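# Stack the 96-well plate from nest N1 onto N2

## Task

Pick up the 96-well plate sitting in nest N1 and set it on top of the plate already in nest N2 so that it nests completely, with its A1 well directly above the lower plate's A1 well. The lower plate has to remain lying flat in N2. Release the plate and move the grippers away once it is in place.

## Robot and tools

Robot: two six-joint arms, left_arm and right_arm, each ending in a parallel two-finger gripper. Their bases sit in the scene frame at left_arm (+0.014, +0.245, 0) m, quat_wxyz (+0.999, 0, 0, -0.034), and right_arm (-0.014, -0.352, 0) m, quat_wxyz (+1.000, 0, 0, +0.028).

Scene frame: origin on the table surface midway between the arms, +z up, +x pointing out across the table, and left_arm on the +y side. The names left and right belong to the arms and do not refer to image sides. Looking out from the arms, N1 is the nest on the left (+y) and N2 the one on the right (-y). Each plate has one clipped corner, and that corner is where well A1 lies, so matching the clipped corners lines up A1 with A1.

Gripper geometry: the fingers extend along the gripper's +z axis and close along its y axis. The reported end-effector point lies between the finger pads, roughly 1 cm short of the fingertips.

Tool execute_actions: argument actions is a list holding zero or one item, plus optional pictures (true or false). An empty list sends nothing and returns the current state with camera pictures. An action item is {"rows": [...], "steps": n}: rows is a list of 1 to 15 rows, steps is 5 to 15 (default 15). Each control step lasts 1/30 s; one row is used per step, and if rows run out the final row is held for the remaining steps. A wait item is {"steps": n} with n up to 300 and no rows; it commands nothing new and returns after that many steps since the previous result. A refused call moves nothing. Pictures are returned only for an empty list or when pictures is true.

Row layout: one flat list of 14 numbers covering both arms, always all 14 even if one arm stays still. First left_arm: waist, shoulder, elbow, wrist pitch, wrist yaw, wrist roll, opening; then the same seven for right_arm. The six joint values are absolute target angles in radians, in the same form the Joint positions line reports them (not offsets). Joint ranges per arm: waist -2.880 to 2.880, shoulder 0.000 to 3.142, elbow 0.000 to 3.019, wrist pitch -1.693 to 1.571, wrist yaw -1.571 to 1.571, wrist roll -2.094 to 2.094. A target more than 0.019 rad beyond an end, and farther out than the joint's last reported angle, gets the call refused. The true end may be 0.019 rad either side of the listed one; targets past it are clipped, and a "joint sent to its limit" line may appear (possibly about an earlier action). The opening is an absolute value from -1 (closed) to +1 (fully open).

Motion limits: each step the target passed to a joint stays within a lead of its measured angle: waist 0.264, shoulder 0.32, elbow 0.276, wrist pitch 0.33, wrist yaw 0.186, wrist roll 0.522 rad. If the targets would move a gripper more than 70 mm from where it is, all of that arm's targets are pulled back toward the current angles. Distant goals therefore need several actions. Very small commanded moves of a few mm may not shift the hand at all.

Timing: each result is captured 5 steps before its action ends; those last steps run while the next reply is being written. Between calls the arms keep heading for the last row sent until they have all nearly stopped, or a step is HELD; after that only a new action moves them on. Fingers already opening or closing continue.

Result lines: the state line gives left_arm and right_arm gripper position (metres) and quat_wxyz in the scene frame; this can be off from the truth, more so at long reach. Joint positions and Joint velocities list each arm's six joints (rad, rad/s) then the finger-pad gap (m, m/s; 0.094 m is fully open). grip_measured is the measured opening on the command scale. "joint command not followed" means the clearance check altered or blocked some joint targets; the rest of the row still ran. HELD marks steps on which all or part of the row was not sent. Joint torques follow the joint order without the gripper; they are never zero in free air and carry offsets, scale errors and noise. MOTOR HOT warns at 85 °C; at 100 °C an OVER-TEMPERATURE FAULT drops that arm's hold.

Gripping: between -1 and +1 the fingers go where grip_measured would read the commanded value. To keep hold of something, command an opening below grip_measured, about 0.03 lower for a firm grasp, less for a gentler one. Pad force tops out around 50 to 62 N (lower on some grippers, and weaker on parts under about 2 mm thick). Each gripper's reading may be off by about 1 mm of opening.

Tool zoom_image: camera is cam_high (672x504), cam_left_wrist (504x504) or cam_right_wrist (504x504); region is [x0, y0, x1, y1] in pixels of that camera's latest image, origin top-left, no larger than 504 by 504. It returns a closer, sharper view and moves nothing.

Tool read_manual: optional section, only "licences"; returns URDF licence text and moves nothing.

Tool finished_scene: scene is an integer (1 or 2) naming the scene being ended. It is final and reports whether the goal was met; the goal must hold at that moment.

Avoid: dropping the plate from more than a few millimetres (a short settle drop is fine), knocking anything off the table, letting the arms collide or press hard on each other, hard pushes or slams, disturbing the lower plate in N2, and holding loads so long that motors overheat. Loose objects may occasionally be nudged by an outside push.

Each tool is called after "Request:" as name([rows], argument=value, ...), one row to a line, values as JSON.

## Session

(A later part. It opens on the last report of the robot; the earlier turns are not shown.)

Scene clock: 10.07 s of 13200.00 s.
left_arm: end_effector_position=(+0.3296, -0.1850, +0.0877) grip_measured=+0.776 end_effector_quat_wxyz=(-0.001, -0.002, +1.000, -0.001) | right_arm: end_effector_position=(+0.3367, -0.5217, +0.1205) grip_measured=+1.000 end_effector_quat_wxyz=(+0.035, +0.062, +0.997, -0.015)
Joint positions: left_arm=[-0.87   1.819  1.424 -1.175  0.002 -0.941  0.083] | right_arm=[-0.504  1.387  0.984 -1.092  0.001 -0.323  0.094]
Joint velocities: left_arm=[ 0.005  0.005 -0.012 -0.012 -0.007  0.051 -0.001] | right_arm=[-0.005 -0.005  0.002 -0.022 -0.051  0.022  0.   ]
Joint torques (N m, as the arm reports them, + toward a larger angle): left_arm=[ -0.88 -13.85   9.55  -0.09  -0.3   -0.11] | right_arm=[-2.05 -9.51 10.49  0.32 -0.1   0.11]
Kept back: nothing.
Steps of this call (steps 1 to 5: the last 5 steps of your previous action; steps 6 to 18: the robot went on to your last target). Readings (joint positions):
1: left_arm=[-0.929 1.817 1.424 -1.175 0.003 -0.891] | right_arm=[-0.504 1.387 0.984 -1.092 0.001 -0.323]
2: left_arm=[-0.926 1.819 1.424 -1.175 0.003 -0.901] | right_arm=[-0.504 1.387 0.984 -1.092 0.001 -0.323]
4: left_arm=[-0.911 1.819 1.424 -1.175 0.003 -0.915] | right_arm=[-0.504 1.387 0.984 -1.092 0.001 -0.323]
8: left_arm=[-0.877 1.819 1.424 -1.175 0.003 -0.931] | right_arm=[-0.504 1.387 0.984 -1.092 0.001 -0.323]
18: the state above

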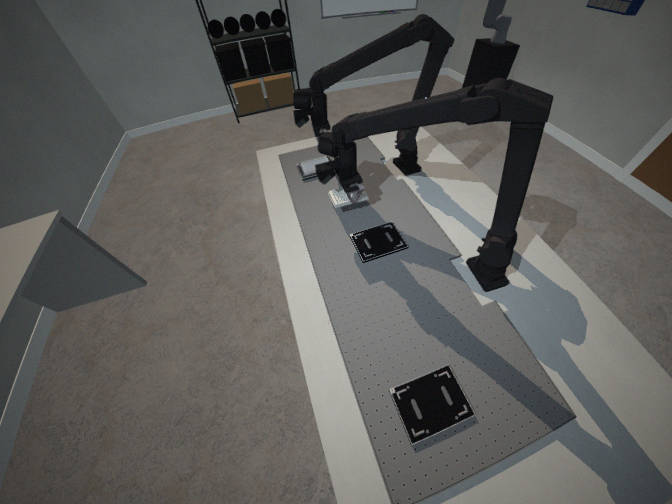

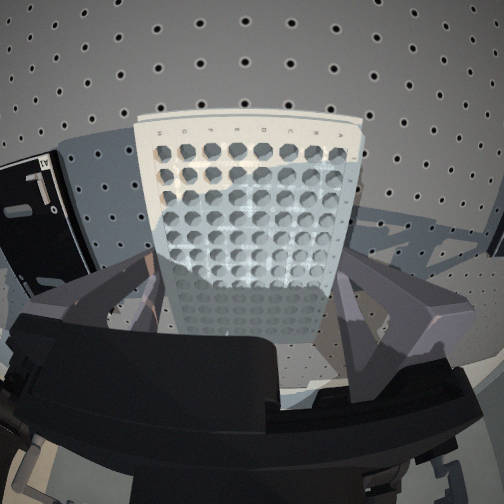

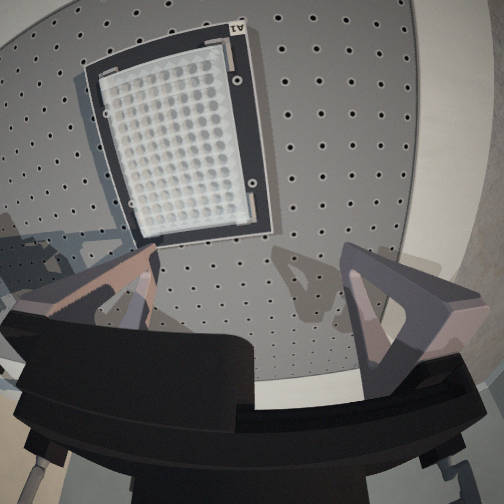

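Request:
execute_actions([
  {"rows":[[-0.87,1.84,1.44,-1.15,0,-0.957,0.69,-0.5,1.4,1,-1.1,0,-0.314,1],[-0.87,1.85,1.44,-1.14,0,-0.957,0.69,-0.5,1.4,1,-1.1,0,-0.314,1],[-0.87,1.86,1.44,-1.13,0,-0.957,0.69,-0.5,1.4,1,-1.1,0,-0.314,1],[-0.87,1.87,1.44,-1.12,0,-0.957,0.69,-0.5,1.4,1,-1.1,0,-0.314,1],[-0.87,1.88,1.44,-1.11,0,-0.957,0.69,-0.5,1.4,1,-1.1,0,-0.314,1],[-0.87,1.885,1.44,-1.1,0,-0.957,0.69,-0.5,1.4,1,-1.1,0,-0.314,1],[-0.87,1.89,1.44,-1.09,0,-0.957,0.69,-0.5,1.4,1,-1.1,0,-0.314,1],[-0.87,1.895,1.44,-1.08,0,-0.957,0.69,-0.5,1.4,1,-1.1,0,-0.314,1],[-0.87,1.9,1.44,-1.06,0,-0.957,0.69,-0.5,1.4,1,-1.1,0,-0.314,1]]},
])

Request:
execute_actions([
  {"rows":[[-0.87,1.92,1.44,-1.053,0,-0.957,0.69,-0.5,1.4,1,-1.1,0,-0.314,1]],"steps":12},
])

Request:
execute_actions([
  {"rows":[[-0.87,1.94,1.44,-1.053,0,-0.957,0.69,-0.5,1.4,1,-1.1,0,-0.314,1]]},
])

Request:
execute_actions([
  {"rows":[[-0.87,1.955,1.44,-1.053,0,-0.957,0.69,-0.5,1.4,1,-1.1,0,-0.314,1]]},
])

Scene clock: 10.77 s of 13200.00 s.
left_arm: end_effector_position=(+0.3395, -0.1985, +0.0616) grip_measured=+0.776 end_effector_quat_wxyz=(+0.008, -0.003, +1.000, -0.012) | right_arm: end_effector_position=(+0.3367, -0.5217, +0.1205) grip_measured=+1.000 end_effector_quat_wxyz=(+0.035, +0.062, +0.997, -0.015)
Joint positions: left_arm=[-0.87   1.87   1.424 -1.095  0.002 -0.942  0.083] | right_arm=[-0.504  1.387  0.984 -1.092  0.001 -0.323  0.094]
Joint velocities: left_arm=[-0.005  0.269 -0.002  0.291  0.037 -0.051  0.   ] | right_arm=[-0.015 -0.005 -0.012 -0.002 -0.051 -0.051  0.   ]
Joint torques (N m, as the arm reports them, + toward a larger angle): left_arm=[ -0.69 -13.98   8.36   0.43  -0.3   -0.11] | right_arm=[-2.06 -9.38 10.48  0.26 -0.11  0.07]
Steps of this call (steps 1 to 11: the robot went on to your last target; steps 12 to 21: the first 10 steps of this action). Readings (joint positions):
12: left_arm=[-0.870 1.819 1.424 -1.174 0.002 -0.942] | right_arm=[-0.504 1.387 0.984 -1.092 0.001 -0.323]
13: left_arm=[-0.870 1.820 1.424 -1.171 0.002 -0.942] | right_arm=[-0.504 1.387 0.984 -1.092 0.001 -0.323]
15: left_arm=[-0.870 1.824 1.424 -1.156 0.002 -0.942] | right_arm=[-0.504 1.387 0.984 -1.092 0.001 -0.323]
19: left_arm=[-0.870 1.851 1.424 -1.118 0.002 -0.942] | right_arm=[-0.504 1.387 0.984 -1.092 0.001 -0.323]
21: the state above

Scene clock: 11.17 s of 13200.00 s.
left_arm: end_effector_position=(+0.3415, -0.2013, +0.0470) grip_measured=+0.776 end_effector_quat_wxyz=(+0.006, -0.003, +1.000, -0.010) | right_arm: end_effector_position=(+0.3367, -0.5217, +0.1205) grip_measured=+1.000 end_effector_quat_wxyz=(+0.035, +0.062, +0.997, -0.015)
Joint positions: left_arm=[-0.87   1.898  1.424 -1.072  0.002 -0.942  0.083] | right_arm=[-0.504  1.387  0.984 -1.092  0.001 -0.323  0.094]
Joint velocities: left_arm=[-0.005  0.005 -0.007 -0.007 -0.022 -0.022 -0.001] | right_arm=[-0.005 -0.005 -0.002 -0.022 -0.022 -0.007  0.   ]
Joint torques (N m, as the arm reports them, + toward a larger angle): left_arm=[ -0.74 -13.39   8.23   0.73  -0.3   -0.11] | right_arm=[-2.19 -9.42 10.46  0.31 -0.09  0.08]
Steps of this call (steps 1 to 5: the last 5 steps of your previous action; steps 6 to 12: the first 7 steps of this action). Readings (joint positions):
6: left_arm=[-0.870 1.897 1.424 -1.079 0.002 -0.942] | right_arm=[-0.504 1.387 0.984 -1.092 0.001 -0.323]
7: left_arm=[-0.870 1.897 1.424 -1.076 0.002 -0.942] | right_arm=[-0.504 1.387 0.984 -1.092 0.001 -0.323]
9: left_arm=[-0.870 1.898 1.424 -1.073 0.002 -0.942] | right_arm=[-0.504 1.387 0.984 -1.092 0.001 -0.323]
12: the state above

Scene clock: 11.67 s of 13200.00 s.
left_arm: end_effector_position=(+0.3408, -0.2004, +0.0358) grip_measured=+0.776 end_effector_quat_wxyz=(+0.001, -0.003, +1.000, -0.003) | right_arm: end_effector_position=(+0.3367, -0.5217, +0.1205) grip_measured=+1.000 end_effector_quat_wxyz=(+0.035, +0.062, +0.997, -0.015)
Joint positions: left_arm=[-0.87   1.919  1.424 -1.069  0.003 -0.942  0.083] | right_arm=[-0.504  1.387  0.984 -1.092  0.001 -0.323  0.094]
Joint velocities: left_arm=[-0.015 -0.005  0.002 -0.012  0.051 -0.066 -0.001] | right_arm=[-0.005 -0.005  0.022 -0.002 -0.022  0.022  0.   ]
Joint torques (N m, as the arm reports them, + toward a larger angle): left_arm=[ -0.93 -13.87   8.12   0.55  -0.3   -0.11] | right_arm=[-1.68 -9.21 10.45  0.37 -0.1   0.07]
Steps of this call (steps 1 to 5: the last 5 steps of your previous action; steps 6 to 15: the first 10 steps of this action). Readings (joint positions):
6: left_arm=[-0.870 1.899 1.424 -1.072 0.002 -0.942] | right_arm=[-0.504 1.387 0.984 -1.092 0.001 -0.323]
7: left_arm=[-0.870 1.901 1.424 -1.071 0.002 -0.942] | right_arm=[-0.504 1.387 0.984 -1.092 0.001 -0.323]
9: left_arm=[-0.870 1.907 1.424 -1.071 0.002 -0.942] | right_arm=[-0.504 1.387 0.984 -1.092 0.001 -0.323]
13: left_arm=[-0.870 1.919 1.424 -1.071 0.003 -0.942] | right_arm=[-0.504 1.387 0.984 -1.092 0.001 -0.323]
15: the state above

Scene clock: 12.17 s of 13200.00 s.
left_arm: end_effector_position=(+0.3409, -0.2005, +0.0358) grip_measured=+0.776 end_effector_quat_wxyz=(+0.001, -0.003, +1.000, -0.003) | right_arm: end_effector_position=(+0.3367, -0.5217, +0.1205) grip_measured=+1.000 end_effector_quat_wxyz=(+0.035, +0.062, +0.997, -0.015)
Joint positions: left_arm=[-0.87   1.919  1.424 -1.069  0.003 -0.942  0.083] | right_arm=[-0.504  1.387  0.984 -1.092  0.001 -0.323  0.094]
Joint velocities: left_arm=[-0.005 -0.005 -0.002 -0.007 -0.007 -0.007  0.   ] | right_arm=[-0.015 -0.005 -0.037 -0.017 -0.007 -0.022  0.   ]
Joint torques (N m, as the arm reports them, + toward a larger angle): left_arm=[ -0.72 -12.86   8.13   0.56  -0.31  -0.11] | right_arm=[-1.84 -9.56 10.54  0.22 -0.07  0.09]
Steps of this call (steps 1 to 5: the last 5 steps of your previous action; steps 6 to 15: the first 10 steps of this action). Readings (joint positions):
6: left_arm=[-0.870 1.919 1.424 -1.069 0.003 -0.942] | right_arm=[-0.504 1.387 0.984 -1.092 0.001 -0.323]
7: left_arm=[-0.870 1.919 1.424 -1.069 0.003 -0.942] | right_arm=[-0.504 1.387 0.984 -1.092 0.001 -0.323]
9: left_arm=[-0.870 1.919 1.424 -1.069 0.003 -0.942] | right_arm=[-0.504 1.387 0.984 -1.092 0.001 -0.323]
13: left_arm=[-0.870 1.919 1.424 -1.069 0.003 -0.942] | right_arm=[-0.504 1.387 0.984 -1.092 0.001 -0.323]
15: the state above

Request:
execute_actions([
  {"rows":[[-0.87,1.92,1.44,-1.06,0,-0.957,0.8,-0.5,1.4,1,-1.1,0,0.42,1],[-0.87,1.92,1.44,-1.06,0,-0.957,1,-0.5,1.4,1,-1.1,0,0.42,1]],"steps":7},
])

Request:
execute_actions([
  {"rows":[[-0.87,1.87,1.44,-1.09,0,-0.957,1,-0.5,1.4,1,-1.1,0,0.42,1],[-0.87,1.85,1.44,-1.09,0,-0.957,1,-0.5,1.4,1,-1.1,0,0.42,1],[-0.87,1.83,1.44,-1.09,0,-0.957,1,-0.5,1.4,1,-1.1,0,0.42,1],[-0.87,1.8,1.44,-1.1,0,-0.957,1,-0.5,1.4,1,-1.1,0,0.42,1]],"steps":11},
])

Request:
execute_actions([
  {"rows":[[0.1,1.6,1.3,-1.2,0,-0.9,1,-0.2,1.4,1,-1.1,0,0.42,1]]},
])

Request:
execute_actions([
  {"rows":[[0.1,1.2,1,-1.2,0,-0.9,1,0.3526,1.44,0.95,-1.05,0,0.42,1]]},
])

Request:
execute_actions([
  {"rows":[[0.1,1.2,1,-1.2,0,-0.9,1,0.3526,1.5,0.926,-0.988,0,0.42,1]]},
])

Request:
execute_actions([
  {"steps":8},
], pictures=true)

Scene clock: 12.57 s of 13200.00 s.
left_arm: end_effector_position=(+0.3409, -0.2005, +0.0360) grip_measured=+0.929 end_effector_quat_wxyz=(+0.001, -0.003, +1.000, -0.003) | right_arm: end_effector_position=(+0.3366, -0.5216, +0.1205) grip_measured=+1.000 end_effector_quat_wxyz=(+0.036, +0.153, +0.987, -0.011)
Joint positions: left_arm=[-0.87   1.919  1.424 -1.069  0.003 -0.942  0.091] | right_arm=[-0.504  1.387  0.984 -1.092  0.001 -0.14   0.094]
Joint velocities: left_arm=[ 0.015 -0.015  0.007 -0.012 -0.066 -0.007  0.166] | right_arm=[ 0.015 -0.015 -0.012  0.007  0.007  2.777  0.   ]
Joint torques (N m, as the arm reports them, + toward a larger angle): left_arm=[ -0.83 -15.08   8.12   0.27  -0.31  -0.12] | right_arm=[-2.29 -9.23 10.53  0.46 -0.06  0.08]
Steps of this call (steps 1 to 5: the last 5 steps of your previous action; steps 6 to 10: the robot went on to your last target; steps 11 to 12: the first 2 steps of this action). Readings (joint positions):
11: left_arm=[-0.870 1.919 1.424 -1.069 0.003 -0.942] | right_arm=[-0.504 1.387 0.984 -1.092 0.001 -0.240]
12: the state above

Scene clock: 12.93 s of 13200.00 s.
left_arm: end_effector_position=(+0.3423, -0.2024, +0.0700) grip_measured=+1.000 end_effector_quat_wxyz=(+0.017, -0.003, +1.000, -0.025) | right_arm: end_effector_position=(+0.3366, -0.5216, +0.1205) grip_measured=+1.000 end_effector_quat_wxyz=(+0.038, +0.393, +0.919, -0.002)
Joint positions: left_arm=[-0.87   1.855  1.424 -1.08   0.003 -0.942  0.094] | right_arm=[-0.504  1.387  0.984 -1.092  0.001  0.361  0.094]
Joint velocities: left_arm=[-0.015 -0.611  0.007 -0.032  0.037 -0.022  0.   ] | right_arm=[-0.015 -0.005 -0.002  0.002 -0.037  0.33   0.   ]
Joint torques (N m, as the arm reports them, + toward a larger angle): left_arm=[ -0.68 -16.2    8.43  -0.64  -0.31  -0.11] | right_arm=[-2.19 -9.19 10.43  0.38 -0.02  0.11]
Steps of this call (steps 1 to 5: the last 5 steps of your previous action; steps 6 to 11: the first 6 steps of this action). Readings (joint positions):
6: left_arm=[-0.870 1.916 1.424 -1.069 0.003 -0.942] | right_arm=[-0.504 1.387 0.984 -1.092 0.001 0.262]
7: left_arm=[-0.870 1.911 1.424 -1.071 0.003 -0.942] | right_arm=[-0.504 1.387 0.984 -1.092 0.001 0.292]
9: left_arm=[-0.870 1.890 1.424 -1.074 0.003 -0.942] | right_arm=[-0.504 1.387 0.984 -1.092 0.001 0.334]
11: the state above

Scene clock: 13.43 s of 13200.00 s.
left_arm: end_effector_position=(+0.4218, -0.0512, +0.1461) grip_measured=+1.000 end_effector_quat_wxyz=(+0.040, -0.152, +0.987, -0.043) | right_arm: end_effector_position=(+0.3736, -0.3879, +0.1205) grip_measured=+1.000 end_effector_quat_wxyz=(+0.037, +0.245, +0.969, +0.008)
Joint positions: left_arm=[-0.559  1.626  1.322 -1.149  0.005 -0.933  0.094] | right_arm=[-0.148  1.387  0.984 -1.092 -0.004  0.404  0.094]
Joint velocities: left_arm=[ 1.402 -0.21  -0.032 -0.061 -0.051 -0.007  0.   ] | right_arm=[ 0.034 -0.005 -0.007  0.007  0.007  0.022  0.   ]
Joint torques (N m, as the arm reports them, + toward a larger angle): left_arm=[  0.01 -12.08   7.11  -0.59  -0.31   0.22] | right_arm=[-6.37 -8.97 10.53  0.36  0.23  0.15]
Steps of this call (steps 1 to 5: the last 5 steps of your previous action; steps 6 to 15: the first 10 steps of this action). Readings (joint positions):
6: left_arm=[-0.863 1.762 1.418 -1.083 0.004 -0.941] | right_arm=[-0.491 1.387 0.984 -1.092 0.006 0.397]
7: left_arm=[-0.852 1.745 1.402 -1.090 0.005 -0.939] | right_arm=[-0.464 1.387 0.984 -1.092 0.008 0.399]
9: left_arm=[-0.806 1.706 1.367 -1.111 0.005 -0.938] | right_arm=[-0.369 1.387 0.984 -1.092 0.008 0.402]
13: left_arm=[-0.653 1.644 1.327 -1.141 0.005 -0.934] | right_arm=[-0.175 1.387 0.984 -1.092 -0.004 0.404]
15: the state above

Scene clock: 13.93 s of 13200.00 s.
left_arm: end_effector_position=(+0.3835, +0.2640, +0.1804) grip_measured=+1.000 end_effector_quat_wxyz=(+0.072, -0.467, +0.881, -0.032) | right_arm: end_effector_position=(+0.3470, -0.2200, +0.0957) grip_measured=+1.000 end_effector_quat_wxyz=(+0.019, +0.028, +0.999, +0.007)
Joint positions: left_arm=[ 0.118  1.229  0.999 -1.183 -0.002 -0.924  0.094] | right_arm=[ 0.297  1.426  0.954 -1.058  0.001  0.409  0.094]
Joint velocities: left_arm=[ 0.503 -1.304 -0.266 -0.208 -0.081  0.007  0.   ] | right_arm=[ 1.753  0.093 -0.012  0.051 -0.154 -0.037  0.   ]
Joint torques (N m, as the arm reports them, + toward a larger angle): left_arm=[-4.86 -3.28  9.21  0.14 -0.06  0.29] | right_arm=[-5.33 -9.73  8.25  0.8   0.2   0.13]
Steps of this call (steps 1 to 5: the last 5 steps of your previous action; steps 6 to 15: the first 10 steps of this action). Readings (joint positions):
6: left_arm=[-0.257 1.602 1.305 -1.152 0.004 -0.930] | right_arm=[-0.184 1.387 0.981 -1.088 0.005 0.408]
7: left_arm=[-0.209 1.580 1.272 -1.152 0.004 -0.930] | right_arm=[-0.162 1.388 0.976 -1.080 0.007 0.409]
9: left_arm=[-0.116 1.514 1.187 -1.152 0.003 -0.930] | right_arm=[-0.074 1.395 0.965 -1.072 0.007 0.409]
13: left_arm=[0.060 1.329 1.039 -1.166 0.001 -0.926] | right_arm=[0.169 1.417 0.955 -1.063 0.006 0.409]
15: the state above

Scene clock: 14.43 s of 13200.00 s.
left_arm: end_effector_position=(+0.3798, +0.2594, +0.1892) grip_measured=+1.000 end_effector_quat_wxyz=(+0.082, -0.458, +0.885, -0.037) | right_arm: end_effector_position=(+0.3346, -0.2035, +0.0583) grip_measured=+1.000 end_effector_quat_wxyz=(-0.004, +0.003, +1.000, -0.001)
Joint positions: left_arm=[ 0.106  1.2    0.997 -1.189 -0.003 -0.916  0.094] | right_arm=[ 0.348  1.496  0.917 -0.999 -0.002  0.41   0.094]
Joint velocities: left_arm=[ 0.005  0.005  0.012 -0.002 -0.022  0.007  0.   ] | right_arm=[-0.005 -0.015  0.012 -0.002  0.007  0.022  0.   ]
Joint torques (N m, as the arm reports them, + toward a larger angle): left_arm=[-1.28 -6.21  8.3  -0.14 -0.09  0.23] | right_arm=[ -1.6  -10.41   8.88   0.93   0.12   0.14]
Steps of this call (steps 1 to 5: the last 5 steps of your previous action; steps 6 to 15: the first 10 steps of this action). Readings (joint positions):
6: left_arm=[0.111 1.148 0.997 -1.189 -0.003 -0.918] | right_arm=[0.398 1.434 0.944 -1.044 -0.005 0.409]
7: left_arm=[0.108 1.158 0.997 -1.189 -0.003 -0.918] | right_arm=[0.386 1.440 0.939 -1.026 -0.004 0.409]
9: left_arm=[0.106 1.178 0.997 -1.189 -0.003 -0.917] | right_arm=[0.363 1.462 0.933 -1.006 -0.002 0.409]
13: left_arm=[0.106 1.200 0.997 -1.189 -0.003 -0.916] | right_arm=[0.348 1.495 0.920 -0.999 -0.002 0.410]
15: the state above

Scene clock: 14.70 s of 13200.00 s.
left_arm: end_effector_position=(+0.3798, +0.2594, +0.1892) grip_measured=+1.000 end_effector_quat_wxyz=(+0.082, -0.457, +0.885, -0.037) | right_arm: end_effector_position=(+0.3349, -0.2034, +0.0583) grip_measured=+1.000 end_effector_quat_wxyz=(-0.003, +0.003, +1.000, -0.000)
Joint positions: left_arm=[ 0.106  1.2    0.997 -1.189 -0.003 -0.915  0.094] | right_arm=[ 0.348  1.496  0.917 -0.998 -0.002  0.41   0.094]
Joint velocities: left_arm=[ 0.005 -0.005 -0.007 -0.007  0.037 -0.007  0.   ] | right_arm=[-0.015 -0.005 -0.012 -0.002  0.022 -0.007  0.   ]
Joint torques (N m, as the arm reports them, + toward a larger angle): left_arm=[-1.19 -6.43  8.29 -0.21 -0.09  0.23] | right_arm=[ -1.92 -10.76   8.88   0.84   0.12   0.13]
Kept back: nothing.
Steps of this call (steps 1 to 5: the last 5 steps of your previous action; steps 6 to 8: the robot went on to your last target). Readings (joint positions):
1: left_arm=[0.106 1.200 0.997 -1.189 -0.003 -0.916] | right_arm=[0.348 1.496 0.917 -0.999 -0.002 0.410]
2: left_arm=[0.106 1.200 0.997 -1.189 -0.003 -0.916] | right_arm=[0.348 1.496 0.917 -0.998 -0.002 0.410]
4: left_arm=[0.106 1.200 0.997 -1.189 -0.003 -0.915] | right_arm=[0.348 1.496 0.917 -0.998 -0.002 0.410]
8: the state above

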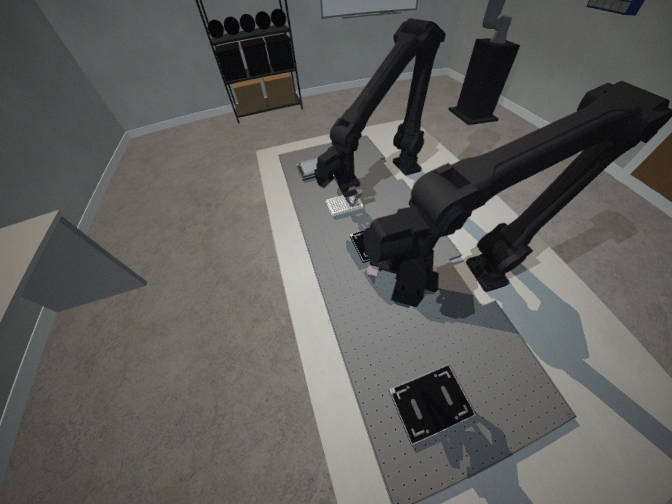

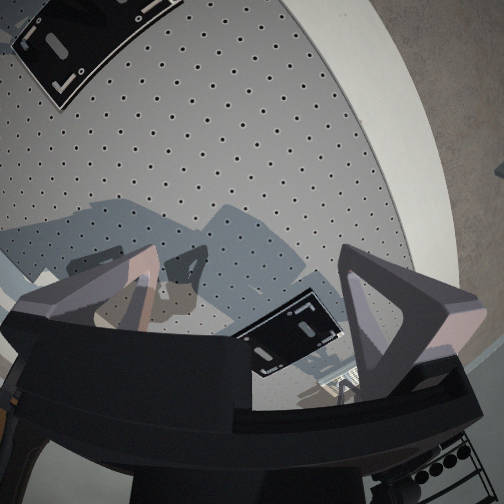

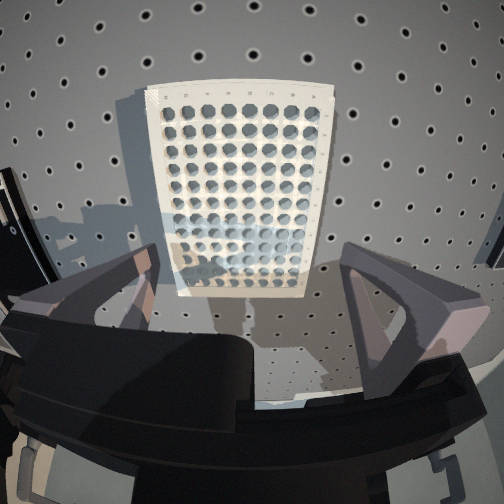

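Request:
execute_actions([
  {"rows":[[0.1,1.2,1,-1.2,0,-0.9,1,0.3526,1.52,0.926,-0.95,0,0.42,1],[0.1,1.2,1,-1.2,0,-0.9,1,0.3526,1.53,0.926,-0.94,0,0.42,1],[0.1,1.2,1,-1.2,0,-0.9,1,0.3526,1.54,0.926,-0.93,0,0.42,1],[0.1,1.2,1,-1.2,0,-0.9,1,0.3526,1.545,0.926,-0.925,0,0.42,1],[0.1,1.2,1,-1.2,0,-0.9,1,0.3526,1.55,0.926,-0.925,0,0.42,1],[0.1,1.2,1,-1.2,0,-0.9,1,0.3526,1.555,0.926,-0.925,0,0.42,1],[0.1,1.2,1,-1.2,0,-0.9,1,0.3526,1.56,0.926,-0.925,0,0.42,1],[0.1,1.2,1,-1.2,0,-0.9,1,0.3526,1.566,0.926,-0.925,0,0.42,1]]},
])

Request:
execute_actions([
  {"steps":10},
], pictures=true)

Scene clock: 15.27 s of 13200.00 s.
left_arm: end_effector_position=(+0.3798, +0.2594, +0.1892) grip_measured=+1.000 end_effector_quat_wxyz=(+0.082, -0.457, +0.885, -0.037) | right_arm: end_effector_position=(+0.3449, -0.1991, +0.0395) grip_measured=+1.000 end_effector_quat_wxyz=(+0.002, +0.003, +1.000, +0.002)
Joint positions: left_arm=[ 0.106  1.2    0.997 -1.189 -0.003 -0.915  0.094] | right_arm=[ 0.348  1.548  0.917 -0.935 -0.002  0.41   0.094]
Joint velocities: left_arm=[-0.005 -0.005  0.007 -0.002  0.081  0.007  0.   ] | right_arm=[-0.015  0.161 -0.017  0.017  0.066 -0.037  0.   ]
Joint torques (N m, as the arm reports them, + toward a larger angle): left_arm=[-1.17 -6.23  8.33 -0.16 -0.09  0.23] | right_arm=[ -1.67 -11.32   8.53   0.94   0.09   0.1 ]
Steps of this call (steps 1 to 7: the robot went on to your last target; steps 8 to 17: the first 10 steps of this action). Readings (joint positions):
8: left_arm=[0.106 1.200 0.997 -1.189 -0.003 -0.915] | right_arm=[0.348 1.496 0.917 -0.990 -0.002 0.410]
9: left_arm=[0.106 1.200 0.997 -1.189 -0.003 -0.915] | right_arm=[0.348 1.498 0.917 -0.978 -0.002 0.410]
11: left_arm=[0.106 1.200 0.997 -1.189 -0.003 -0.915] | right_arm=[0.348 1.506 0.917 -0.952 -0.002 0.410]
15: left_arm=[0.106 1.200 0.997 -1.189 -0.003 -0.915] | right_arm=[0.348 1.535 0.917 -0.936 -0.002 0.410]
17: the state above

Scene clock: 15.60 s of 13200.00 s.
left_arm: end_effector_position=(+0.3798, +0.2594, +0.1892) grip_measured=+1.000 end_effector_quat_wxyz=(+0.082, -0.457, +0.885, -0.037) | right_arm: end_effector_position=(+0.3445, -0.1993, +0.0366) grip_measured=+1.000 end_effector_quat_wxyz=(-0.002, +0.003, +1.000, +0.000)
Joint positions: left_arm=[ 0.106  1.2    0.997 -1.189 -0.003 -0.915  0.094] | right_arm=[ 0.348  1.556  0.917 -0.935 -0.002  0.41   0.094]
Joint velocities: left_arm=[ 0.005 -0.005 -0.002 -0.007 -0.051 -0.051  0.   ] | right_arm=[-0.005 -0.024  0.002 -0.012  0.066 -0.007  0.   ]
Joint torques (N m, as the arm reports them, + toward a larger angle): left_arm=[-1.18 -6.31  8.26 -0.16 -0.09  0.23] | right_arm=[ -2.16 -10.95   8.56   0.81   0.13   0.14]
Kept back: nothing.
Steps of this call (steps 1 to 5: the last 5 steps of your previous action; steps 6 to 10: the robot went on to your last target). Readings (joint positions):
1: left_arm=[0.106 1.200 0.997 -1.189 -0.003 -0.915] | right_arm=[0.348 1.553 0.917 -0.935 -0.002 0.410]
2: left_arm=[0.106 1.200 0.997 -1.189 -0.003 -0.915] | right_arm=[0.348 1.555 0.917 -0.935 -0.002 0.410]
4: left_arm=[0.106 1.200 0.997 -1.189 -0.003 -0.915] | right_arm=[0.348 1.556 0.917 -0.935 -0.002 0.410]
8: left_arm=[0.106 1.200 0.997 -1.189 -0.003 -0.915] | right_arm=[0.348 1.556 0.917 -0.935 -0.002 0.410]
10: the state above

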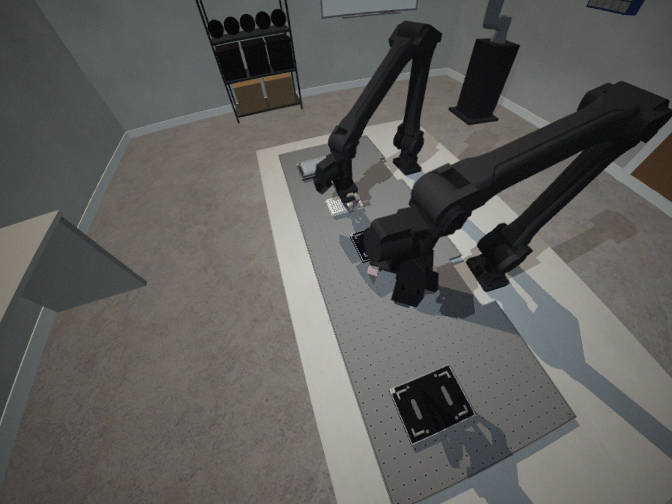

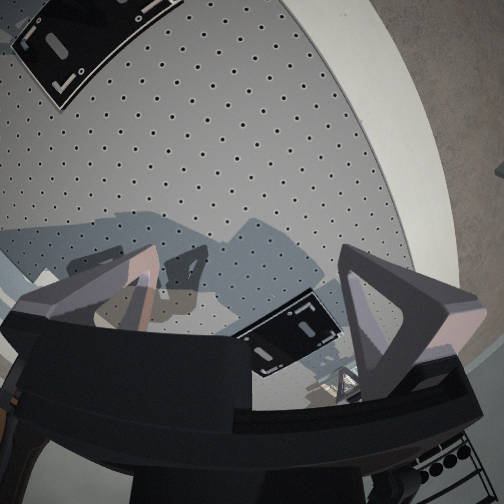

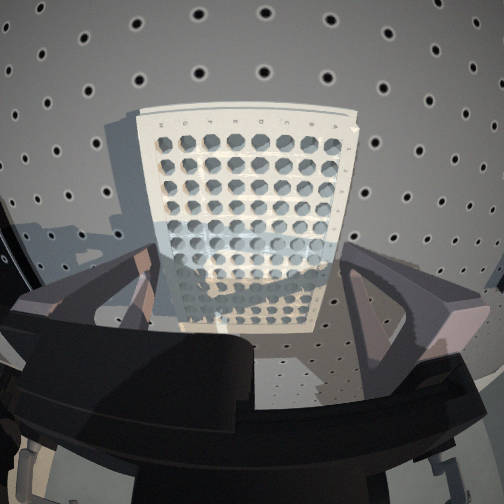

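Request:
execute_actions([
  {"rows":[[0.1,1.2,1,-1.2,0,-0.9,1,0.3526,1.583,0.926,-0.92,0,0.42,1]],"steps":10},
])

Request:
execute_actions([
  {"rows":[[0.1,1.2,1,-1.2,0,-0.9,1,0.3526,1.565,0.926,-0.92,0,0.42,0.87],[0.1,1.2,1,-1.2,0,-0.9,1,0.3526,1.565,0.926,-0.92,0,0.42,0.82],[0.1,1.2,1,-1.2,0,-0.9,1,0.3526,1.565,0.926,-0.92,0,0.42,0.78],[0.1,1.2,1,-1.2,0,-0.9,1,0.3526,1.565,0.926,-0.92,0,0.42,0.7]],"steps":13},
], pictures=true)

Request:
zoom_image(camera="cam_right_wrist", region=[100,60,400,350])

Scene clock: 16.10 s of 13200.00 s.
left_arm: end_effector_position=(+0.3798, +0.2594, +0.1892) grip_measured=+1.000 end_effector_quat_wxyz=(+0.082, -0.457, +0.885, -0.037) | right_arm: end_effector_position=(+0.3449, -0.1991, +0.0342) grip_measured=+1.000 end_effector_quat_wxyz=(-0.002, +0.003, +1.000, -0.000)
Joint positions: left_arm=[ 0.106  1.2    0.997 -1.189 -0.003 -0.915  0.094] | right_arm=[ 0.348  1.562  0.917 -0.93  -0.002  0.41   0.094]
Joint velocities: left_arm=[-0.005 -0.005 -0.007  0.002  0.022 -0.066  0.   ] | right_arm=[-0.005  0.034  0.002  0.012 -0.022  0.051  0.   ]
Joint torques (N m, as the arm reports them, + toward a larger angle): left_arm=[-1.14 -6.29  8.25 -0.16 -0.09  0.23] | right_arm=[ -1.9  -10.29   8.61   0.97   0.12   0.1 ]
Steps of this call (steps 1 to 10: the robot went on to your last target; steps 11 to 15: the first 5 steps of this action). Readings (joint positions):
11: left_arm=[0.106 1.200 0.997 -1.189 -0.003 -0.915] | right_arm=[0.348 1.556 0.917 -0.934 -0.002 0.410]
12: left_arm=[0.106 1.200 0.997 -1.189 -0.003 -0.915] | right_arm=[0.348 1.557 0.917 -0.932 -0.002 0.410]
14: left_arm=[0.106 1.200 0.997 -1.189 -0.003 -0.915] | right_arm=[0.348 1.560 0.917 -0.931 -0.002 0.410]
15: the state above

Scene clock: 16.53 s of 13200.00 s.
left_arm: end_effector_position=(+0.3798, +0.2594, +0.1892) grip_measured=+1.000 end_effector_quat_wxyz=(+0.082, -0.457, +0.885, -0.037) | right_arm: end_effector_position=(+0.3447, -0.1992, +0.0333) grip_measured=+0.741 end_effector_quat_wxyz=(-0.004, +0.003, +1.000, -0.001)
Joint positions: left_arm=[ 0.106  1.2    0.997 -1.189 -0.003 -0.915  0.094] | right_arm=[ 0.348  1.565  0.917 -0.93  -0.002  0.41   0.082]
Joint velocities: left_arm=[-0.005 -0.005 -0.012  0.002  0.081 -0.007  0.   ] | right_arm=[-0.015  0.005  0.002 -0.002 -0.037  0.081  0.001]
Joint torques (N m, as the arm reports them, + toward a larger angle): left_arm=[-1.14 -6.31  8.26 -0.15 -0.09  0.23] | right_arm=[ -1.8  -11.61   8.57   0.9    0.14   0.13]
Steps of this call (steps 1 to 5: the last 5 steps of your previous action; steps 6 to 13: the first 8 steps of this action). Readings (joint positions):
6: left_arm=[0.106 1.200 0.997 -1.189 -0.003 -0.915] | right_arm=[0.348 1.565 0.917 -0.930 -0.002 0.410]
7: left_arm=[0.106 1.200 0.997 -1.189 -0.003 -0.915] | right_arm=[0.348 1.565 0.917 -0.930 -0.002 0.410]
9: left_arm=[0.106 1.200 0.997 -1.189 -0.003 -0.915] | right_arm=[0.348 1.565 0.917 -0.930 -0.002 0.410]
13: the state above

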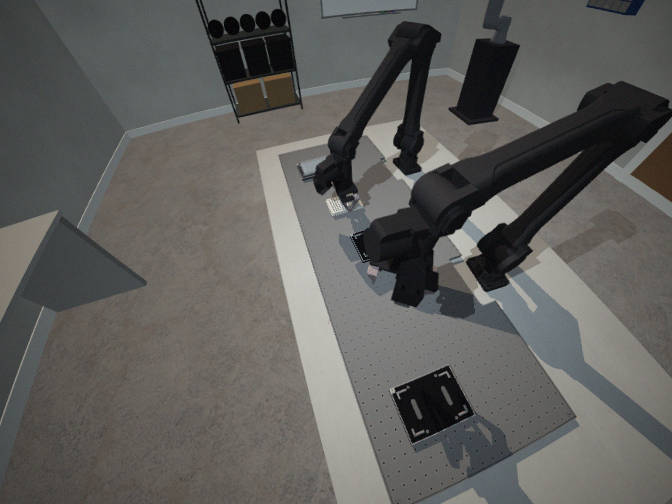

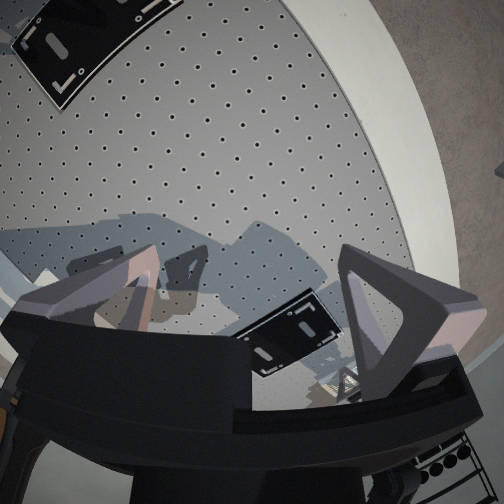

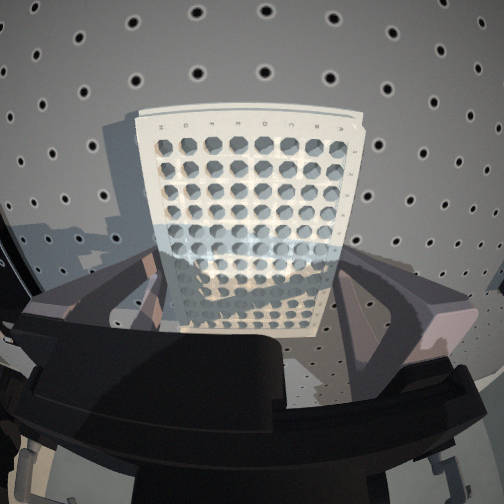

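Region (100, 60, 400, 350) of cam_right_wrist's 504x504 image, scaled by 1.680, with more detail than that image has; it fills the top 487 rows of this view, and the rest is white.

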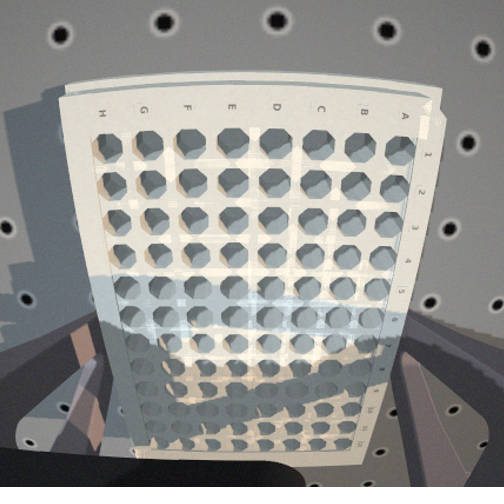

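Request:
execute_actions([
  {"rows":[[0.1,1.2,1,-1.2,0,-0.9,1,0.35,1.53,0.95,-0.95,0,0.42,0.7],[0.1,1.2,1,-1.2,0,-0.9,1,0.35,1.52,0.96,-0.96,0,0.42,0.7],[0.1,1.2,1,-1.2,0,-0.9,1,0.35,1.51,0.98,-0.98,0,0.42,0.7],[0.1,1.2,1,-1.2,0,-0.9,1,0.35,1.5,1,-1,0,0.42,0.7],[0.1,1.2,1,-1.2,0,-0.9,1,0.35,1.49,1.02,-1.02,0,0.42,0.7],[0.1,1.2,1,-1.2,0,-0.9,1,0.33,1.48,1.04,-1.04,0,0.4,0.7],[0.1,1.2,1,-1.2,0,-0.9,1,0.3,1.47,1.06,-1.07,0,0.3,0.7],[0.1,1.2,1,-1.2,0,-0.9,1,0.25,1.47,1.06,-1.07,0,0.2,0.7],[0.1,1.2,1,-1.2,0,-0.9,1,0.2,1.47,1.06,-1.07,0,0.1,0.7]],"steps":12},
])

Request:
execute_actions([
  {"rows":[[0.1,1.2,1,-1.2,0,-0.9,1,-0.365,1.47,1.06,-1.07,0,-0.337,0.7]]},
])

Request:
execute_actions([
  {"rows":[[0.1,1.2,1,-1.2,0,-0.9,1,-0.365,1.53,1.025,-1.03,0,-0.337,0.7]]},
])

Request:
execute_actions([
  {"rows":[[0.1,1.2,1,-1.2,0,-0.9,1,-0.365,1.56,1.013,-1.008,0,-0.337,0.7]]},
], pictures=true)

Scene clock: 17.20 s of 13200.00 s.
left_arm: end_effector_position=(+0.3798, +0.2594, +0.1892) grip_measured=+1.000 end_effector_quat_wxyz=(+0.082, -0.457, +0.885, -0.037) | right_arm: end_effector_position=(+0.3477, -0.1995, +0.0586) grip_measured=+0.741 end_effector_quat_wxyz=(-0.011, -0.003, +1.000, -0.004)
Joint positions: left_arm=[ 0.106  1.2    0.997 -1.189 -0.003 -0.915  0.094] | right_arm=[ 0.344  1.538  0.966 -1.022 -0.002  0.394  0.082]
Joint velocities: left_arm=[ 0.005 -0.005 -0.012 -0.012  0.037 -0.022  0.   ] | right_arm=[-0.132 -0.259  0.559 -0.603  0.051 -0.623  0.   ]
Joint torques (N m, as the arm reports them, + toward a larger angle): left_arm=[-1.13 -6.25  8.25 -0.15 -0.08  0.23] | right_arm=[ -4.54 -16.43  13.28   0.43   0.09  -0.03]
Steps of this call (steps 1 to 5: the last 5 steps of your previous action; steps 6 to 13: the robot went on to your last target; steps 14 to 20: the first 7 steps of this action). Readings (joint positions):
14: left_arm=[0.106 1.200 0.997 -1.189 -0.003 -0.915] | right_arm=[0.348 1.565 0.917 -0.932 -0.002 0.410]
15: left_arm=[0.106 1.200 0.997 -1.189 -0.003 -0.915] | right_arm=[0.348 1.563 0.917 -0.938 -0.002 0.410]
17: left_arm=[0.106 1.200 0.997 -1.189 -0.003 -0.915] | right_arm=[0.348 1.557 0.925 -0.964 -0.002 0.410]
20: the state above

Scene clock: 17.70 s of 13200.00 s.
left_arm: end_effector_position=(+0.3798, +0.2594, +0.1892) grip_measured=+1.000 end_effector_quat_wxyz=(+0.082, -0.457, +0.885, -0.037) | right_arm: end_effector_position=(+0.3904, -0.4530, +0.1041) grip_measured=+0.741 end_effector_quat_wxyz=(+0.035, +0.023, +0.999, -0.007)
Joint positions: left_arm=[ 0.106  1.2    0.997 -1.189 -0.003 -0.915  0.094] | right_arm=[-0.3    1.479  1.034 -1.055 -0.002 -0.198  0.082]
Joint velocities: left_arm=[ 0.005 -0.005  0.002 -0.012  0.007 -0.022  0.   ] | right_arm=[-1.685 -0.005  0.002  0.012  0.081 -0.93  -0.   ]
Joint torques (N m, as the arm reports them, + toward a larger angle): left_arm=[-1.17 -6.32  8.26 -0.15 -0.09  0.23] | right_arm=[  0.53 -12.54  11.16   0.02  -0.06  -0.08]
Steps of this call (steps 1 to 5: the last 5 steps of your previous action; steps 6 to 15: the first 10 steps of this action). Readings (joint positions):
6: left_arm=[0.106 1.200 0.997 -1.189 -0.003 -0.915] | right_arm=[0.197 1.483 1.034 -1.054 -0.004 0.159]
7: left_arm=[0.106 1.200 0.997 -1.189 -0.003 -0.915] | right_arm=[0.157 1.480 1.034 -1.054 -0.005 0.099]
9: left_arm=[0.106 1.200 0.997 -1.189 -0.003 -0.915] | right_arm=[0.055 1.479 1.034 -1.054 -0.005 -0.000]
13: left_arm=[0.106 1.200 0.997 -1.189 -0.003 -0.915] | right_arm=[-0.180 1.479 1.034 -1.054 -0.004 -0.135]
15: the state above

Scene clock: 18.20 s of 13200.00 s.
left_arm: end_effector_position=(+0.3798, +0.2594, +0.1892) grip_measured=+1.000 end_effector_quat_wxyz=(+0.082, -0.457, +0.885, -0.037) | right_arm: end_effector_position=(+0.3786, -0.4757, +0.0814) grip_measured=+0.741 end_effector_quat_wxyz=(+0.012, -0.009, +1.000, -0.005)
Joint positions: left_arm=[ 0.106  1.2    0.997 -1.189 -0.003 -0.915  0.094] | right_arm=[-0.359  1.522  1.017 -1.04   0.001 -0.321  0.082]
Joint velocities: left_arm=[ 0.005 -0.005 -0.007  0.002  0.007 -0.007  0.   ] | right_arm=[-0.015  0.015 -0.022 -0.017 -0.022 -0.081  0.001]
Joint torques (N m, as the arm reports them, + toward a larger angle): left_arm=[-1.17 -6.32  8.27 -0.16 -0.08  0.23] | right_arm=[ -2.63 -11.53   9.3    0.99  -0.1   -0.07]
Steps of this call (steps 1 to 5: the last 5 steps of your previous action; steps 6 to 15: the first 10 steps of this action). Readings (joint positions):
6: left_arm=[0.106 1.200 0.997 -1.189 -0.003 -0.915] | right_arm=[-0.418 1.482 1.032 -1.057 0.006 -0.290]
7: left_arm=[0.106 1.200 0.997 -1.189 -0.003 -0.915] | right_arm=[-0.407 1.485 1.031 -1.050 0.006 -0.297]
9: left_arm=[0.106 1.200 0.997 -1.189 -0.003 -0.915] | right_arm=[-0.382 1.499 1.027 -1.043 0.003 -0.307]
13: left_arm=[0.106 1.200 0.997 -1.189 -0.003 -0.915] | right_arm=[-0.358 1.520 1.019 -1.040 0.001 -0.319]
15: the state above

Scene clock: 18.70 s of 13200.00 s.
left_arm: end_effector_position=(+0.3798, +0.2594, +0.1892) grip_measured=+1.000 end_effector_quat_wxyz=(+0.082, -0.457, +0.885, -0.037) | right_arm: end_effector_position=(+0.3782, -0.4756, +0.0684) grip_measured=+0.741 end_effector_quat_wxyz=(+0.005, -0.012, +1.000, -0.002)
Joint positions: left_arm=[ 0.106  1.2    0.997 -1.189 -0.003 -0.915  0.094] | right_arm=[-0.359  1.547  1.007 -1.019  0.001 -0.326  0.082]
Joint velocities: left_arm=[-0.005 -0.024 -0.002 -0.022 -0.037 -0.022  0.   ] | right_arm=[ 0.015 -0.005 -0.007  0.007 -0.066  0.022 -0.   ]
Joint torques (N m, as the arm reports them, + toward a larger angle): left_arm=[-1.24 -6.3   8.26 -0.16 -0.09  0.23] | right_arm=[ -2.65 -11.45   8.86   0.94  -0.08  -0.08]
Steps of this call (steps 1 to 5: the last 5 steps of your previous action; steps 6 to 15: the first 10 steps of this action). Readings (joint positions):
6: left_arm=[0.106 1.200 0.997 -1.189 -0.003 -0.915] | right_arm=[-0.359 1.523 1.016 -1.035 0.001 -0.324]
7: left_arm=[0.106 1.200 0.997 -1.189 -0.003 -0.915] | right_arm=[-0.359 1.525 1.015 -1.029 0.001 -0.325]
9: left_arm=[0.106 1.200 0.997 -1.189 -0.003 -0.915] | right_arm=[-0.359 1.533 1.013 -1.021 0.001 -0.325]
13: left_arm=[0.106 1.200 0.997 -1.189 -0.003 -0.915] | right_arm=[-0.359 1.546 1.008 -1.019 0.001 -0.325]
15: the state above

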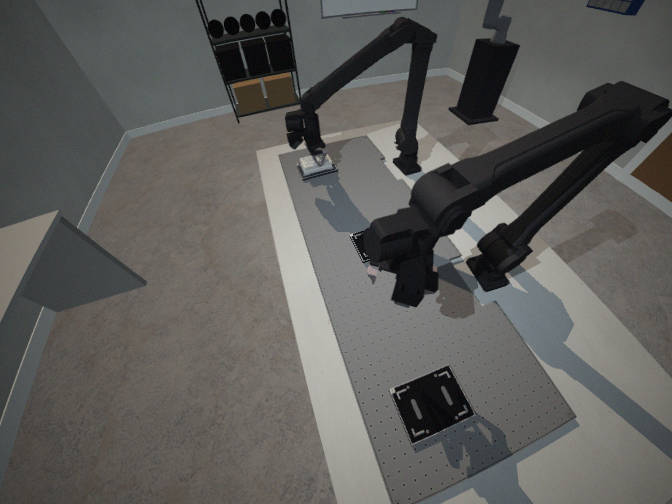

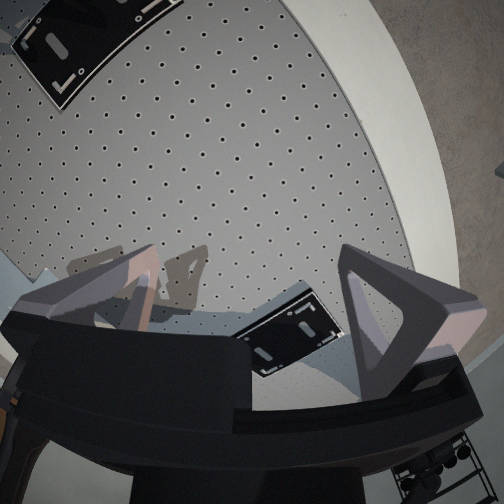

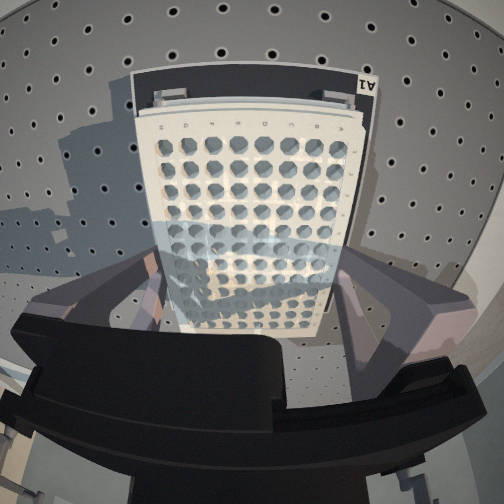

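Request:
execute_actions([
  {"rows":[[0.1,1.2,1,-1.2,0,-0.9,1,-0.37,1.582,1.016,-0.994,0,-0.337,0.7]]},
], pictures=true)

Request:
zoom_image(camera="cam_right_wrist", region=[100,60,400,350])

Scene clock: 19.20 s of 13200.00 s.
left_arm: end_effector_position=(+0.3798, +0.2594, +0.1892) grip_measured=+1.000 end_effector_quat_wxyz=(+0.082, -0.457, +0.885, -0.037) | right_arm: end_effector_position=(+0.3799, -0.4776, +0.0604) grip_measured=+0.741 end_effector_quat_wxyz=(+0.003, -0.010, +1.000, -0.002)
Joint positions: left_arm=[ 0.106  1.2    0.997 -1.189 -0.003 -0.915  0.094] | right_arm=[-0.362  1.568  1.007 -1.004  0.001 -0.326  0.082]
Joint velocities: left_arm=[-0.015 -0.005  0.002 -0.022 -0.007  0.037  0.   ] | right_arm=[-0.024 -0.015  0.002 -0.012  0.022 -0.022 -0.001]
Joint torques (N m, as the arm reports them, + toward a larger angle): left_arm=[-1.18 -6.31  8.26 -0.15 -0.09  0.22] | right_arm=[ -3.63 -11.3    8.98   0.91  -0.12  -0.08]
Steps of this call (steps 1 to 5: the last 5 steps of your previous action; steps 6 to 15: the first 10 steps of this action). Readings (joint positions):
6: left_arm=[0.106 1.200 0.997 -1.189 -0.003 -0.915] | right_arm=[-0.359 1.548 1.007 -1.016 0.001 -0.326]
7: left_arm=[0.106 1.200 0.997 -1.189 -0.003 -0.915] | right_arm=[-0.359 1.550 1.007 -1.011 0.001 -0.326]
9: left_arm=[0.106 1.200 0.997 -1.189 -0.003 -0.915] | right_arm=[-0.360 1.557 1.007 -1.006 0.001 -0.326]
13: left_arm=[0.106 1.200 0.997 -1.189 -0.003 -0.915] | right_arm=[-0.362 1.567 1.007 -1.004 0.001 -0.326]
15: the state above

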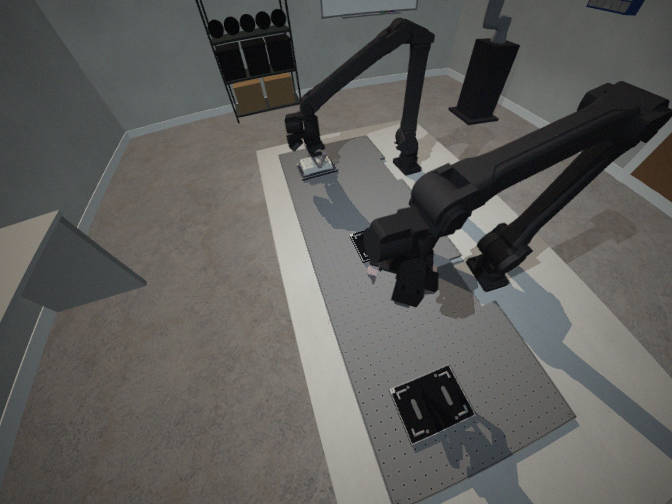

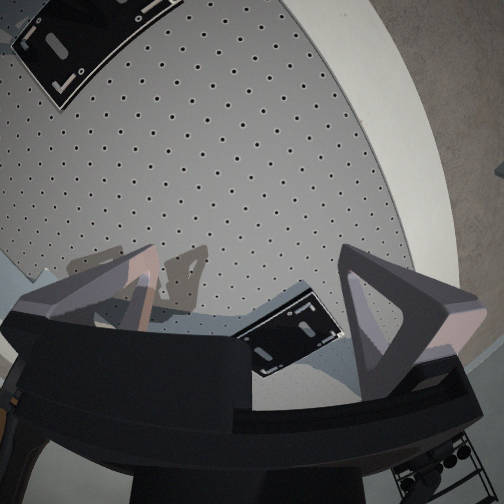

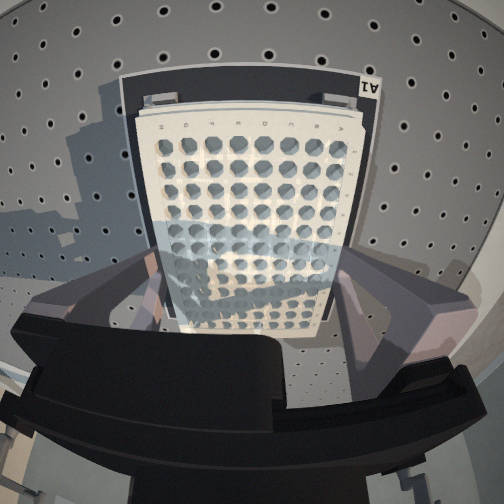

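Region (100, 60, 400, 350) of cam_right_wrist's 504x504 image, scaled by 1.680, with more detail than that image has; it fills the top 487 rows of this view, and the rest is white.

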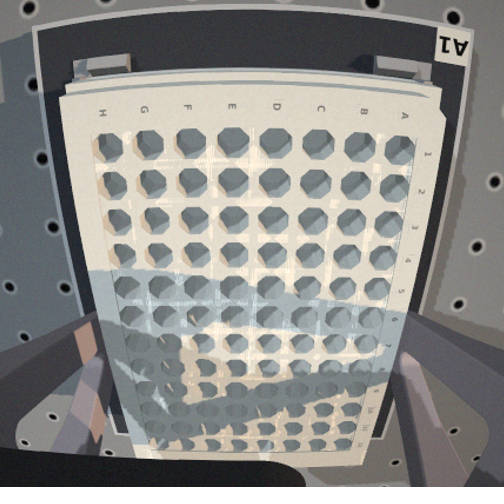

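Request:
execute_actions([
  {"rows":[[0.1,1.2,1,-1.2,0,-0.9,1,-0.364,1.6,1.016,-0.994,0,-0.337,0.7]]},
])

Request:
execute_actions([
  {"rows":[[0.1,1.2,1,-1.2,0,-0.9,1,-0.364,1.615,1.016,-0.994,0,-0.337,0.7]]},
], pictures=true)

Request:
zoom_image(camera="cam_right_wrist", region=[100,60,400,350])

Scene clock: 19.70 s of 13200.00 s.
left_arm: end_effector_position=(+0.3798, +0.2594, +0.1892) grip_measured=+1.000 end_effector_quat_wxyz=(+0.082, -0.457, +0.885, -0.037) | right_arm: end_effector_position=(+0.3797, -0.4776, +0.0589) grip_measured=+0.741 end_effector_quat_wxyz=(+0.001, -0.010, +1.000, -0.001)
Joint positions: left_arm=[ 0.106  1.2    0.997 -1.189 -0.003 -0.915  0.094] | right_arm=[-0.362  1.572  1.007 -1.004  0.002 -0.326  0.082]
Joint velocities: left_arm=[ 0.005  0.005  0.012 -0.002 -0.066  0.022  0.   ] | right_arm=[-0.015 -0.005  0.002  0.007  0.007  0.007 -0.001]
Joint torques (N m, as the arm reports them, + toward a larger angle): left_arm=[-1.17 -6.23  8.28 -0.14 -0.09  0.23] | right_arm=[ -2.57 -10.15   9.02   0.83  -0.08  -0.08]
Steps of this call (steps 1 to 5: the last 5 steps of your previous action; steps 6 to 15: the first 10 steps of this action). Readings (joint positions):
6: left_arm=[0.106 1.200 0.997 -1.189 -0.003 -0.915] | right_arm=[-0.362 1.569 1.007 -1.004 0.001 -0.326]
7: left_arm=[0.106 1.200 0.997 -1.189 -0.003 -0.915] | right_arm=[-0.362 1.570 1.007 -1.004 0.001 -0.326]
9: left_arm=[0.106 1.200 0.997 -1.189 -0.003 -0.915] | right_arm=[-0.362 1.572 1.007 -1.004 0.002 -0.326]
13: left_arm=[0.106 1.200 0.997 -1.189 -0.003 -0.915] | right_arm=[-0.362 1.572 1.007 -1.004 0.002 -0.326]
15: the state above

Scene clock: 20.20 s of 13200.00 s.
left_arm: end_effector_position=(+0.3798, +0.2594, +0.1892) grip_measured=+1.000 end_effector_quat_wxyz=(+0.082, -0.457, +0.885, -0.037) | right_arm: end_effector_position=(+0.3796, -0.4776, +0.0587) grip_measured=+0.741 end_effector_quat_wxyz=(+0.001, -0.010, +1.000, -0.001)
Joint positions: left_arm=[ 0.106  1.2    0.997 -1.189 -0.003 -0.915  0.094] | right_arm=[-0.362  1.572  1.007 -1.004  0.002 -0.326  0.082]
Joint velocities: left_arm=[-0.015 -0.005  0.017  0.002  0.007 -0.081  0.   ] | right_arm=[ 0.005 -0.005  0.007  0.012 -0.022 -0.022  0.001]
Joint torques (N m, as the arm reports them, + toward a larger angle): left_arm=[-1.12 -6.29  8.27 -0.15 -0.09  0.23] | right_arm=[-2.43 -8.99  8.97  0.9  -0.1  -0.09]
Steps of this call (steps 1 to 5: the last 5 steps of your previous action; steps 6 to 15: the first 10 steps of this action). Readings (joint positions):
6: left_arm=[0.106 1.200 0.997 -1.189 -0.003 -0.915] | right_arm=[-0.362 1.572 1.007 -1.004 0.002 -0.326]
7: left_arm=[0.106 1.200 0.997 -1.189 -0.003 -0.915] | right_arm=[-0.362 1.572 1.007 -1.004 0.002 -0.326]
9: left_arm=[0.106 1.200 0.997 -1.189 -0.003 -0.915] | right_arm=[-0.362 1.572 1.007 -1.004 0.002 -0.326]
13: left_arm=[0.106 1.200 0.997 -1.189 -0.003 -0.915] | right_arm=[-0.362 1.572 1.007 -1.004 0.002 -0.326]
15: the state above

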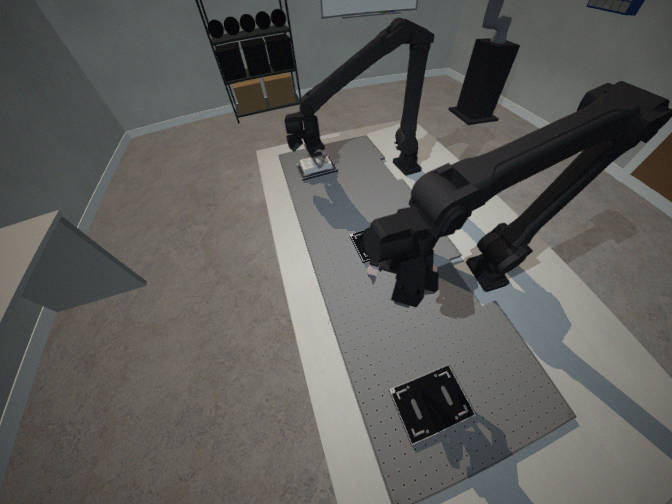

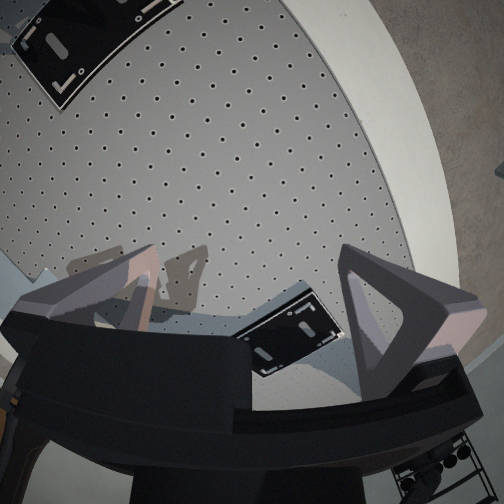

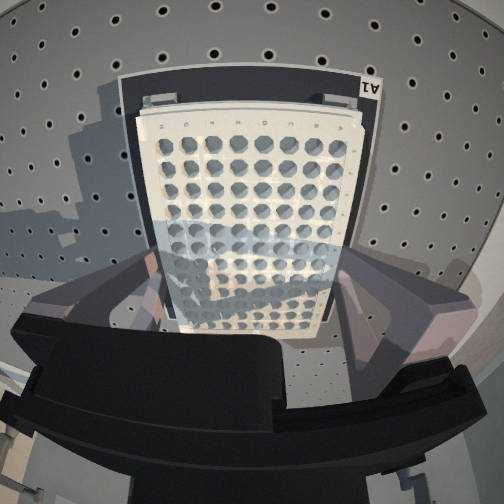

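Region (100, 60, 400, 350) of cam_right_wrist's 504x504 image, scaled by 1.680, with more detail than that image has; it fills the top 487 rows of this view, and the rest is white.

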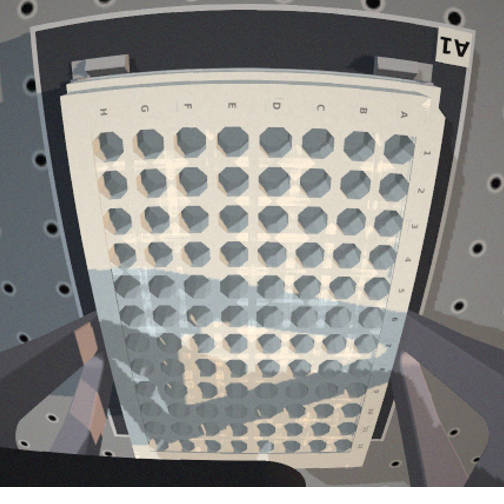

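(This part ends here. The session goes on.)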